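# Latch idle or paused thermal cyclers and set them running

## Task

For every thermal cycler whose display reads Idle or Paused at the outset, lower its lid gently by hand (never drop or slam it) and latch it, then make that cycler display Running: a paused cycler must be resumed, not restarted, and none of these may have a run ended via the STOP key or by raising the lid handle mid-run. Any cycler reading Running or Complete at the outset must keep its status with no run started, paused or stopped, and its lid and plate left untouched. Cyclers are loose on the table and must finish within about a finger's width of their starting spot, upright and barely rotated; every plate must sit flat in its block. Nothing may count on the robot holding it in place at the end, and the gripper must release and back away once finished.

## Robot and tools

Robot: one Doosan M1013 six-joint arm carrying a Robotiq 2F-140 two-finger gripper. The only camera is cam_wrist (504x504), mounted on the wrist.

Frames. The scene frame has its origin on the table top beneath the arm base, +z up, +y to the left when facing along +x. The base may be slightly tilted. end_effector_position (metres) is the point midway between the closed finger pads; end_effector_quat_wxyz gives orientation. The printed position can be somewhat wrong, worse at long reach. In the gripper's own axes the fingers point along +z and close along y. Closed fingertips extend about 33 mm past that point, open ones about 9 mm; closing pushes the tips roughly 24 mm further out, so keep that gap above surfaces.

execute_actions(actions): a list of up to 15 actions run in sequence. Each action is a list of 1 to 15 rows; each row lasts one control step (1/30 s), and if fewer than 15 rows are given the last one repeats to fill 15 steps. A row is 9 numbers, each in [-1, 1]: dx, dy, dz, rx, ry, rz, position, force_limit, speed. The first six are an offset (not a pose) from the gripper's measured pose at the start of that action, expressed in gripper axes; every row refers back to that same start, not to the prior row. For the first action in a call the start is the last pose reported. Scale: 1.0 equals 0.6 m of translation or 180 degrees; rx, ry, rz form a single rotation vector. Each step the command is clipped to 70 mm and 16 degrees from the measured pose, so large offsets need several actions. Finger fields: position +1 fully open (140 mm), pads touch near -0.8, -1 closes until blocked. force_limit -1 is about 14 N, 0 about 60 N, +1 about 107 N. speed -1 about 30 mm/s, 0 about 140, +1 about 250. An empty list simply returns state and images.

move(target, speed, stop_force, blocking): target is one 9-number row laid out as above, an offset in gripper axes from the pose in the latest result that shows one; the finger values are sent at the start. The gripper follows a straight path lasting 0.5 to 10 s (cut off at 10 s) and does not slow for obstacles; it may lag, stray, or overshoot speed near a straight arm. speed is in m/s, 0.002 to 0.5, default 0.25; turning is capped at twice that in rad/s. stop_force (N, 20 to 80, optional, not in the first 0.2 s) ends the path when the push against the motion, estimated from joint torques, rises by that amount for two steps; the gripper then steps back slightly and holds. Use it only slowly, not on rotating moves, and omit it when backing off something you press on. blocking=false returns after 0.5 s while motion continues; it cannot be combined with stop_force, and further actions are refused until a result shows the move finished. The result adds a move: line with the ending (done, off_target, moving, held, fault, contact) and limits (paced = clipped, held = some steps blocked).

wait(seconds): 0 to 10, the arm keeps its last command; returns early if a move finishes. stop(): brakes a running move (needs braking room; fingers keep moving). zoom_image(camera, region): camera "cam_wrist", region [x0, y0, x1, y1] in pixels from the top-left, at most 504 by 504. read_manual(section): "licences" returns licence texts only. finished_scene(scene): pass the current scene number; irreversible, and the goal must already hold.

Results: a state line with pose and linear/angular velocities in the scene frame; Hand target, the pose the controller is currently driving toward; "pose unreachable" when the clearance check altered or blocked a command (a mount under the base counts as arm); joint positions base outward; Flange force, a noisy estimate of outside force on the gripper including held weight, or "no reading" near singular poses. object_status: 0 moving, 1 blocked while opening, 2 blocked while closing (gripping), 3 reached the command or pads met. position_measured is in counts, 3 fully open to 230 pads together, not linear.

Gripping: send -1 and confirm status 2. Stopped fingers stay until the position number changes by 0.01 or more or the object slips. To squeeze harder, raise force_limit and switch position between -1 and -0.98.

Lids and keys: a lid counts as latched only if it is completely down and its handle rests fully down on its stop. If the lid is down but not latched, swing the handle all the way up (the lid may rise) and back down onto the stop while keeping hold. START and the RESUME soft key do nothing on an unlatched lid.

Hazards: the arm is stiff, so commanding even a few millimetres into something firm, at once or in small increments, can trigger a fault, and the press lasts until you withdraw. A fault stops the arm for 10 s and drops the rest of the call; it happens when a joint hits its load limit (waist and shoulder 302, elbow 142, forearm roll and both wrist joints 40 N m, held weight included) or when outside force reaches 144 N. Joint ranges: elbow -2.792 to 2.792 rad, others -6.283 to 6.283. Holding loads heats motors; a MOTOR HOT line warns before an over-temperature brake stop. The arm keeps its last command while you deliberate. Do not knock or place anything off the table, avoid drops, slams and hard hits, and push cyclers as little as possible.

Each tool is called after "Call:" as name(argument=value, ...) on one line, values as JSON.

## Session

Call:
execute_actions(actions=[])

Scene clock: 0.00 s.
end_effector_position=(+0.5082, +0.1043, +0.2976) position_measured=3 object_status=3 end_effector_quat_wxyz=(-0.249, +0.948, -0.005, +0.199) end_effector_velocity=(-0.000, +0.000, +0.000) end_effector_angular_velocity=(-0.000, -0.000, +0.001)
Joint positions: [-0.174 -0.182  2.219  0.731  0.931  0.968]
Joint velocities: [ 0.    -0.     0.     0.    -0.    -0.001]
Flange force (N, the push that the arm receives, along the gripper's own x y z axes): no reading
Hand target: +0.508, +0.104, +0.298; -0.249, +0.948, -0.005, +0.199

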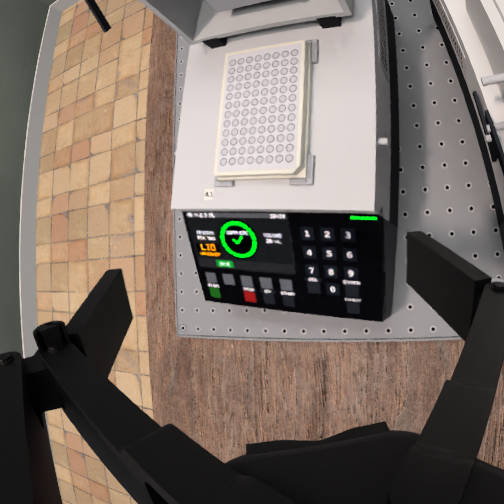

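Call:
move(target=[0.123,0.207,-0.382,-0.161,-0.129,-0.003,-1,0,1], speed=0.3)

Scene clock: 5.63 s.
end_effector_position=(+0.4999, -0.1205, +0.4489) position_measured=233 object_status=3 end_effector_quat_wxyz=(-0.001, +1.000, -0.001, -0.001) end_effector_velocity=(+0.000, -0.002, +0.001) end_effector_angular_velocity=(-0.003, +0.002, -0.000)
Joint positions: [-0.253 -0.064  1.71  -0.005  1.503  1.278]
Joint velocities: [-0.001  0.001 -0.003 -0.004  0.003 -0.   ]
Flange force (N, the push that the arm receives, along the gripper's own x y z axes): [5.1 4.3 -4.6]
Hand target: +0.500, -0.121, +0.449; -0.001, +1.000, -0.001, -0.001
Off the commanded pose: 0.000 m, 0 deg.
move: done

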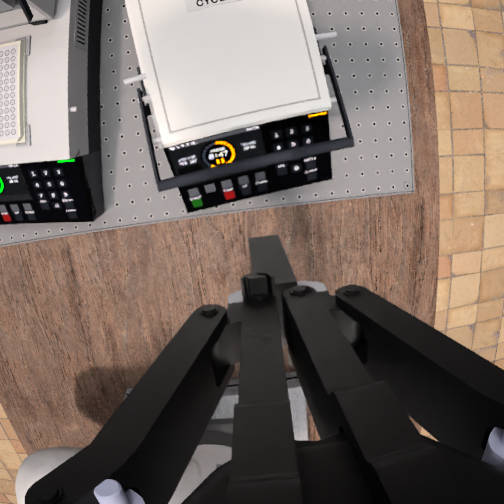

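Paused, apparently. Get an oblique view.

Call:
move(target=[-0.08,-0.05,0.3,0,0.14,0,-1,0,1], speed=0.3)

Call:
zoom_image(camera="cam_wrist", region=[100,0,460,260])

Scene clock: 8.80 s.
end_effector_position=(+0.4519, -0.0898, +0.2689) position_measured=233 object_status=3 end_effector_quat_wxyz=(-0.001, +0.976, -0.001, +0.217) end_effector_velocity=(-0.000, +0.000, -0.001) end_effector_angular_velocity=(+0.004, -0.006, +0.003)
Joint positions: [-0.335 -0.307  2.29   0.218  0.765  1.067]
Joint velocities: [-0.006 -0.002  0.006  0.015 -0.006 -0.018]
Flange force (N, the push that the arm receives, along the gripper's own x y z axes): [8.0 -7.8 1.8]
Hand target: +0.452, -0.090, +0.269; -0.001, +0.976, -0.001, +0.217
Off the commanded pose: 0.000 m, 0 deg.
move: done

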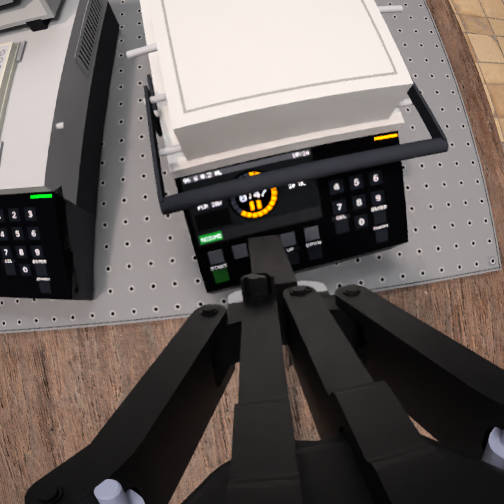

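Region (100, 0, 460, 260) of cam_wrist's 504x504 image, scaled by 1.400, with more detail than that image has.

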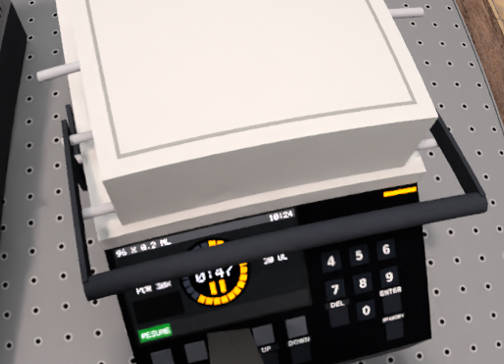

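Call:
move(target=[-0.077,-0.07,0.17,-0.067,0,0,-1,0,1], speed=0.1)

Scene clock: 16.20 s.
end_effector_position=(+0.4537, -0.0478, +0.1573) position_measured=233 object_status=3 end_effector_quat_wxyz=(+0.102, +0.971, -0.024, +0.216) end_effector_velocity=(-0.001, +0.000, -0.001) end_effector_angular_velocity=(-0.009, +0.000, -0.007)
Joint positions: [ 0.007 -0.175  2.451 -0.452  0.469  1.947]
Joint velocities: [ 0.012  0.003  0.002 -0.035  0.005  0.045]
Flange force (N, the push that the arm receives, along the gripper's own x y z axes): no reading
Hand target: +0.454, -0.048, +0.157; +0.102, +0.971, -0.024, +0.216
Off the commanded pose: 0.000 m, 0 deg.
move: done

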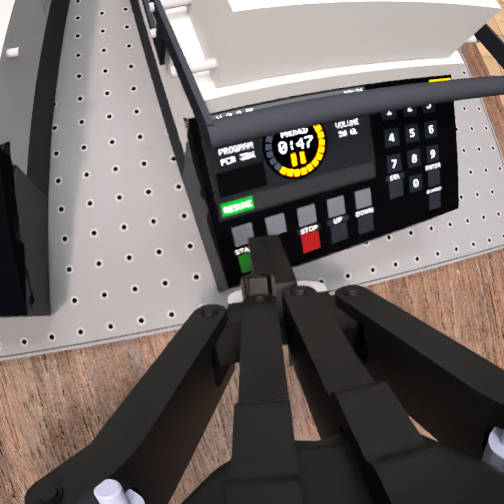

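Call:
move(target=[0.004,-0.007,0.035,0,-0.067,0,-1,0,1], speed=0.05)

Scene clock: 23.47 s.
end_effector_position=(+0.4649, -0.0481, +0.1390) position_measured=233 object_status=3 end_effector_quat_wxyz=(+0.099, +0.988, -0.034, +0.113) end_effector_velocity=(+0.000, -0.000, -0.000) end_effector_angular_velocity=(+0.001, +0.007, -0.002)
Joint positions: [ 0.009 -0.043  2.331 -0.333  0.658  1.85 ]
Joint velocities: [-0.001  0.004 -0.004  0.004  0.006 -0.003]
Flange force (N, the push that the arm receives, along the gripper's own x y z axes): [4.5 -0.2 2.4]
Hand target: +0.465, -0.048, +0.139; +0.099, +0.988, -0.034, +0.113
Off the commanded pose: 0.000 m, 0 deg.
move: done

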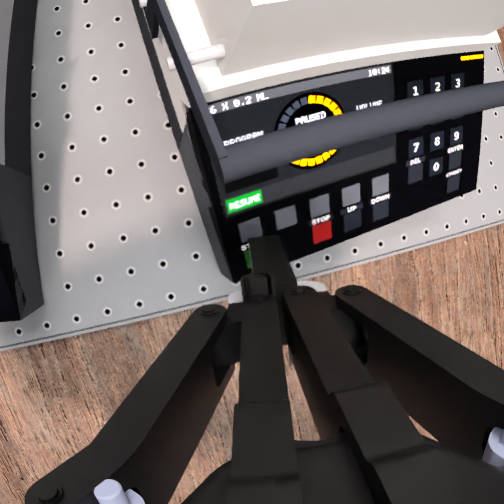

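Call:
move(target=[0.007,-0.001,0.008,0,0,0,-1,0,1], speed=0.01)

Scene clock: 25.87 s.
end_effector_position=(+0.4700, -0.0487, +0.1353) position_measured=233 object_status=3 end_effector_quat_wxyz=(+0.099, +0.988, -0.034, +0.113) end_effector_velocity=(+0.001, +0.000, -0.001) end_effector_angular_velocity=(-0.000, -0.000, +0.001)
Joint positions: [ 0.008 -0.029  2.326 -0.337  0.649  1.854]
Joint velocities: [ 0.     0.002 -0.001 -0.001 -0.002  0.   ]
Flange force (N, the push that the arm receives, along the gripper's own x y z axes): [4.6 -0.8 2.7]
Hand target: +0.470, -0.049, +0.135; +0.099, +0.988, -0.034, +0.113
Off the commanded pose: 0.000 m, 0 deg.
move: done

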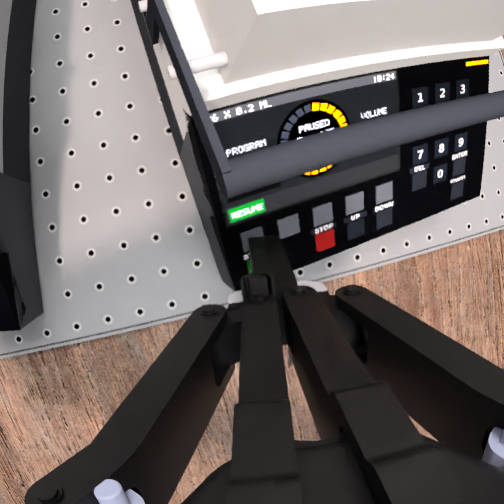

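Call:
move(target=[-0.003,0,0.02,0,0,0,-1,0,1], speed=0.004, stop_force=20)

Call:
zoom_image(camera="cam_wrist", region=[200,180,360,300])

Scene clock: 31.63 s.
end_effector_position=(+0.4709, -0.0510, +0.1235) position_measured=233 object_status=3 end_effector_quat_wxyz=(+0.099, +0.988, -0.034, +0.113) end_effector_velocity=(+0.000, -0.000, -0.000) end_effector_angular_velocity=(-0.001, -0.000, +0.002)
Joint positions: [ 0.002 -0.01   2.337 -0.349  0.62   1.863]
Joint velocities: [ 0.     0.001  0.    -0.002 -0.001 -0.   ]
Flange force (N, the push that the arm receives, along the gripper's own x y z axes): [5.9 0.2 6.1]
Hand target: +0.471, -0.051, +0.123; +0.099, +0.988, -0.034, +0.113
Off the commanded pose: 0.000 m, 0 deg.
move: done

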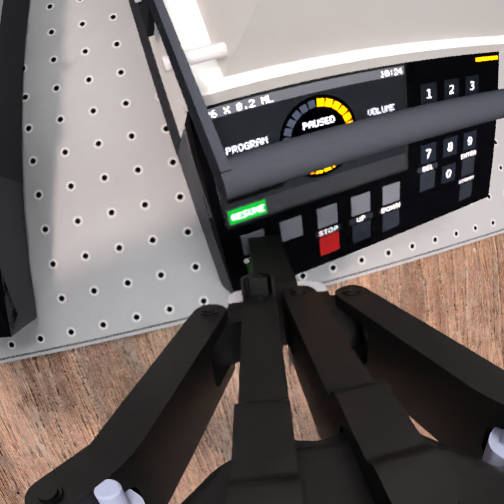

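Region (200, 180, 360, 300) of cam_wrist's 504x504 image, scaled by 3.150, with more detail than that image has; it fills the top 378 rows of this view, and the rest is white.

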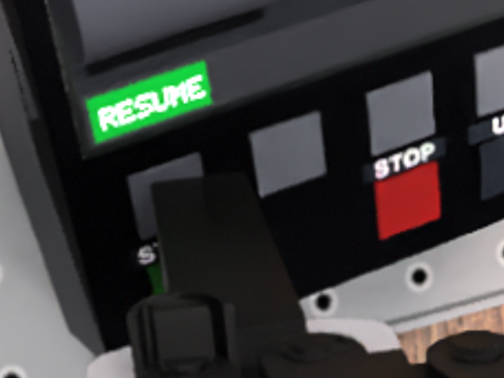

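Call:
move(target=[-0.006,0,0.035,0,0,0,-1,0,1], speed=0.004, stop_force=20)

Scene clock: 34.33 s.
end_effector_position=(+0.4710, -0.0515, +0.1210) position_measured=233 object_status=3 end_effector_quat_wxyz=(+0.099, +0.988, -0.034, +0.113) end_effector_velocity=(-0.002, +0.000, +0.001) end_effector_angular_velocity=(+0.001, +0.005, -0.004)
Joint positions: [ 0.001 -0.006  2.339 -0.351  0.614  1.866]
Joint velocities: [ 0.001 -0.003  0.     0.004  0.008  0.   ]
Flange force (N, the push that the arm receives, along the gripper's own x y z axes): [2.2 -1.5 -24.7]
Hand target: +0.471, -0.051, +0.121; +0.099, +0.988, -0.034, +0.113
Off the commanded pose: 0.019 m, 0 deg.
move: contact

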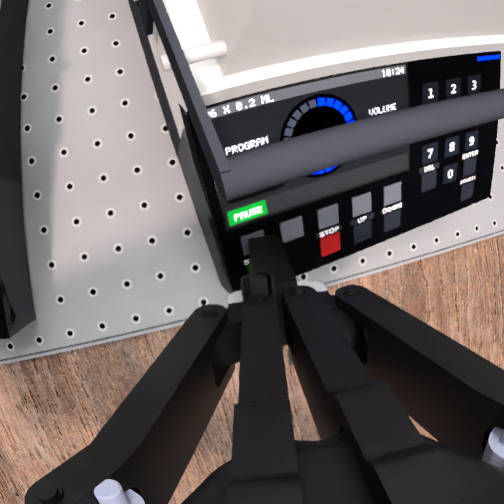

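Call:
move(target=[-0.12,0.08,-0.3,0,0,0,-1,0,1], speed=0.2)

Scene clock: 36.97 s.
end_effector_position=(+0.3575, -0.0588, +0.2850) position_measured=233 object_status=3 end_effector_quat_wxyz=(+0.099, +0.988, -0.034, +0.113) end_effector_velocity=(-0.001, +0.000, +0.001) end_effector_angular_velocity=(+0.001, +0.001, -0.001)
Joint positions: [-0.038 -0.406  2.287 -0.222  1.039  1.65 ]
Joint velocities: [-0.001 -0.001 -0.001  0.001  0.003 -0.001]
Flange force (N, the push that the arm receives, along the gripper's own x y z axes): [1.2 2.1 -1.5]
Hand target: +0.357, -0.059, +0.285; +0.099, +0.988, -0.034, +0.113
Off the commanded pose: 0.000 m, 0 deg.
move: done

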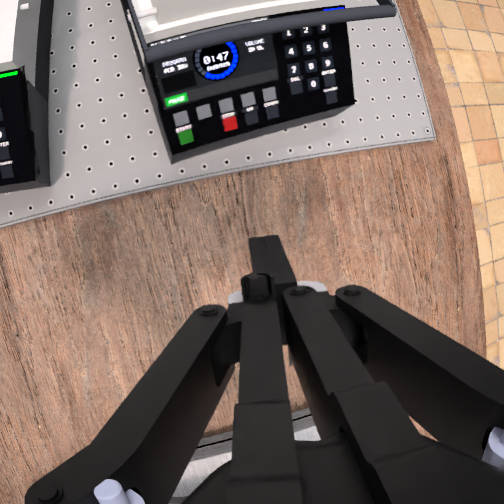

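Call:
finished_scene(scene=2)

The scene is finished: the task was done.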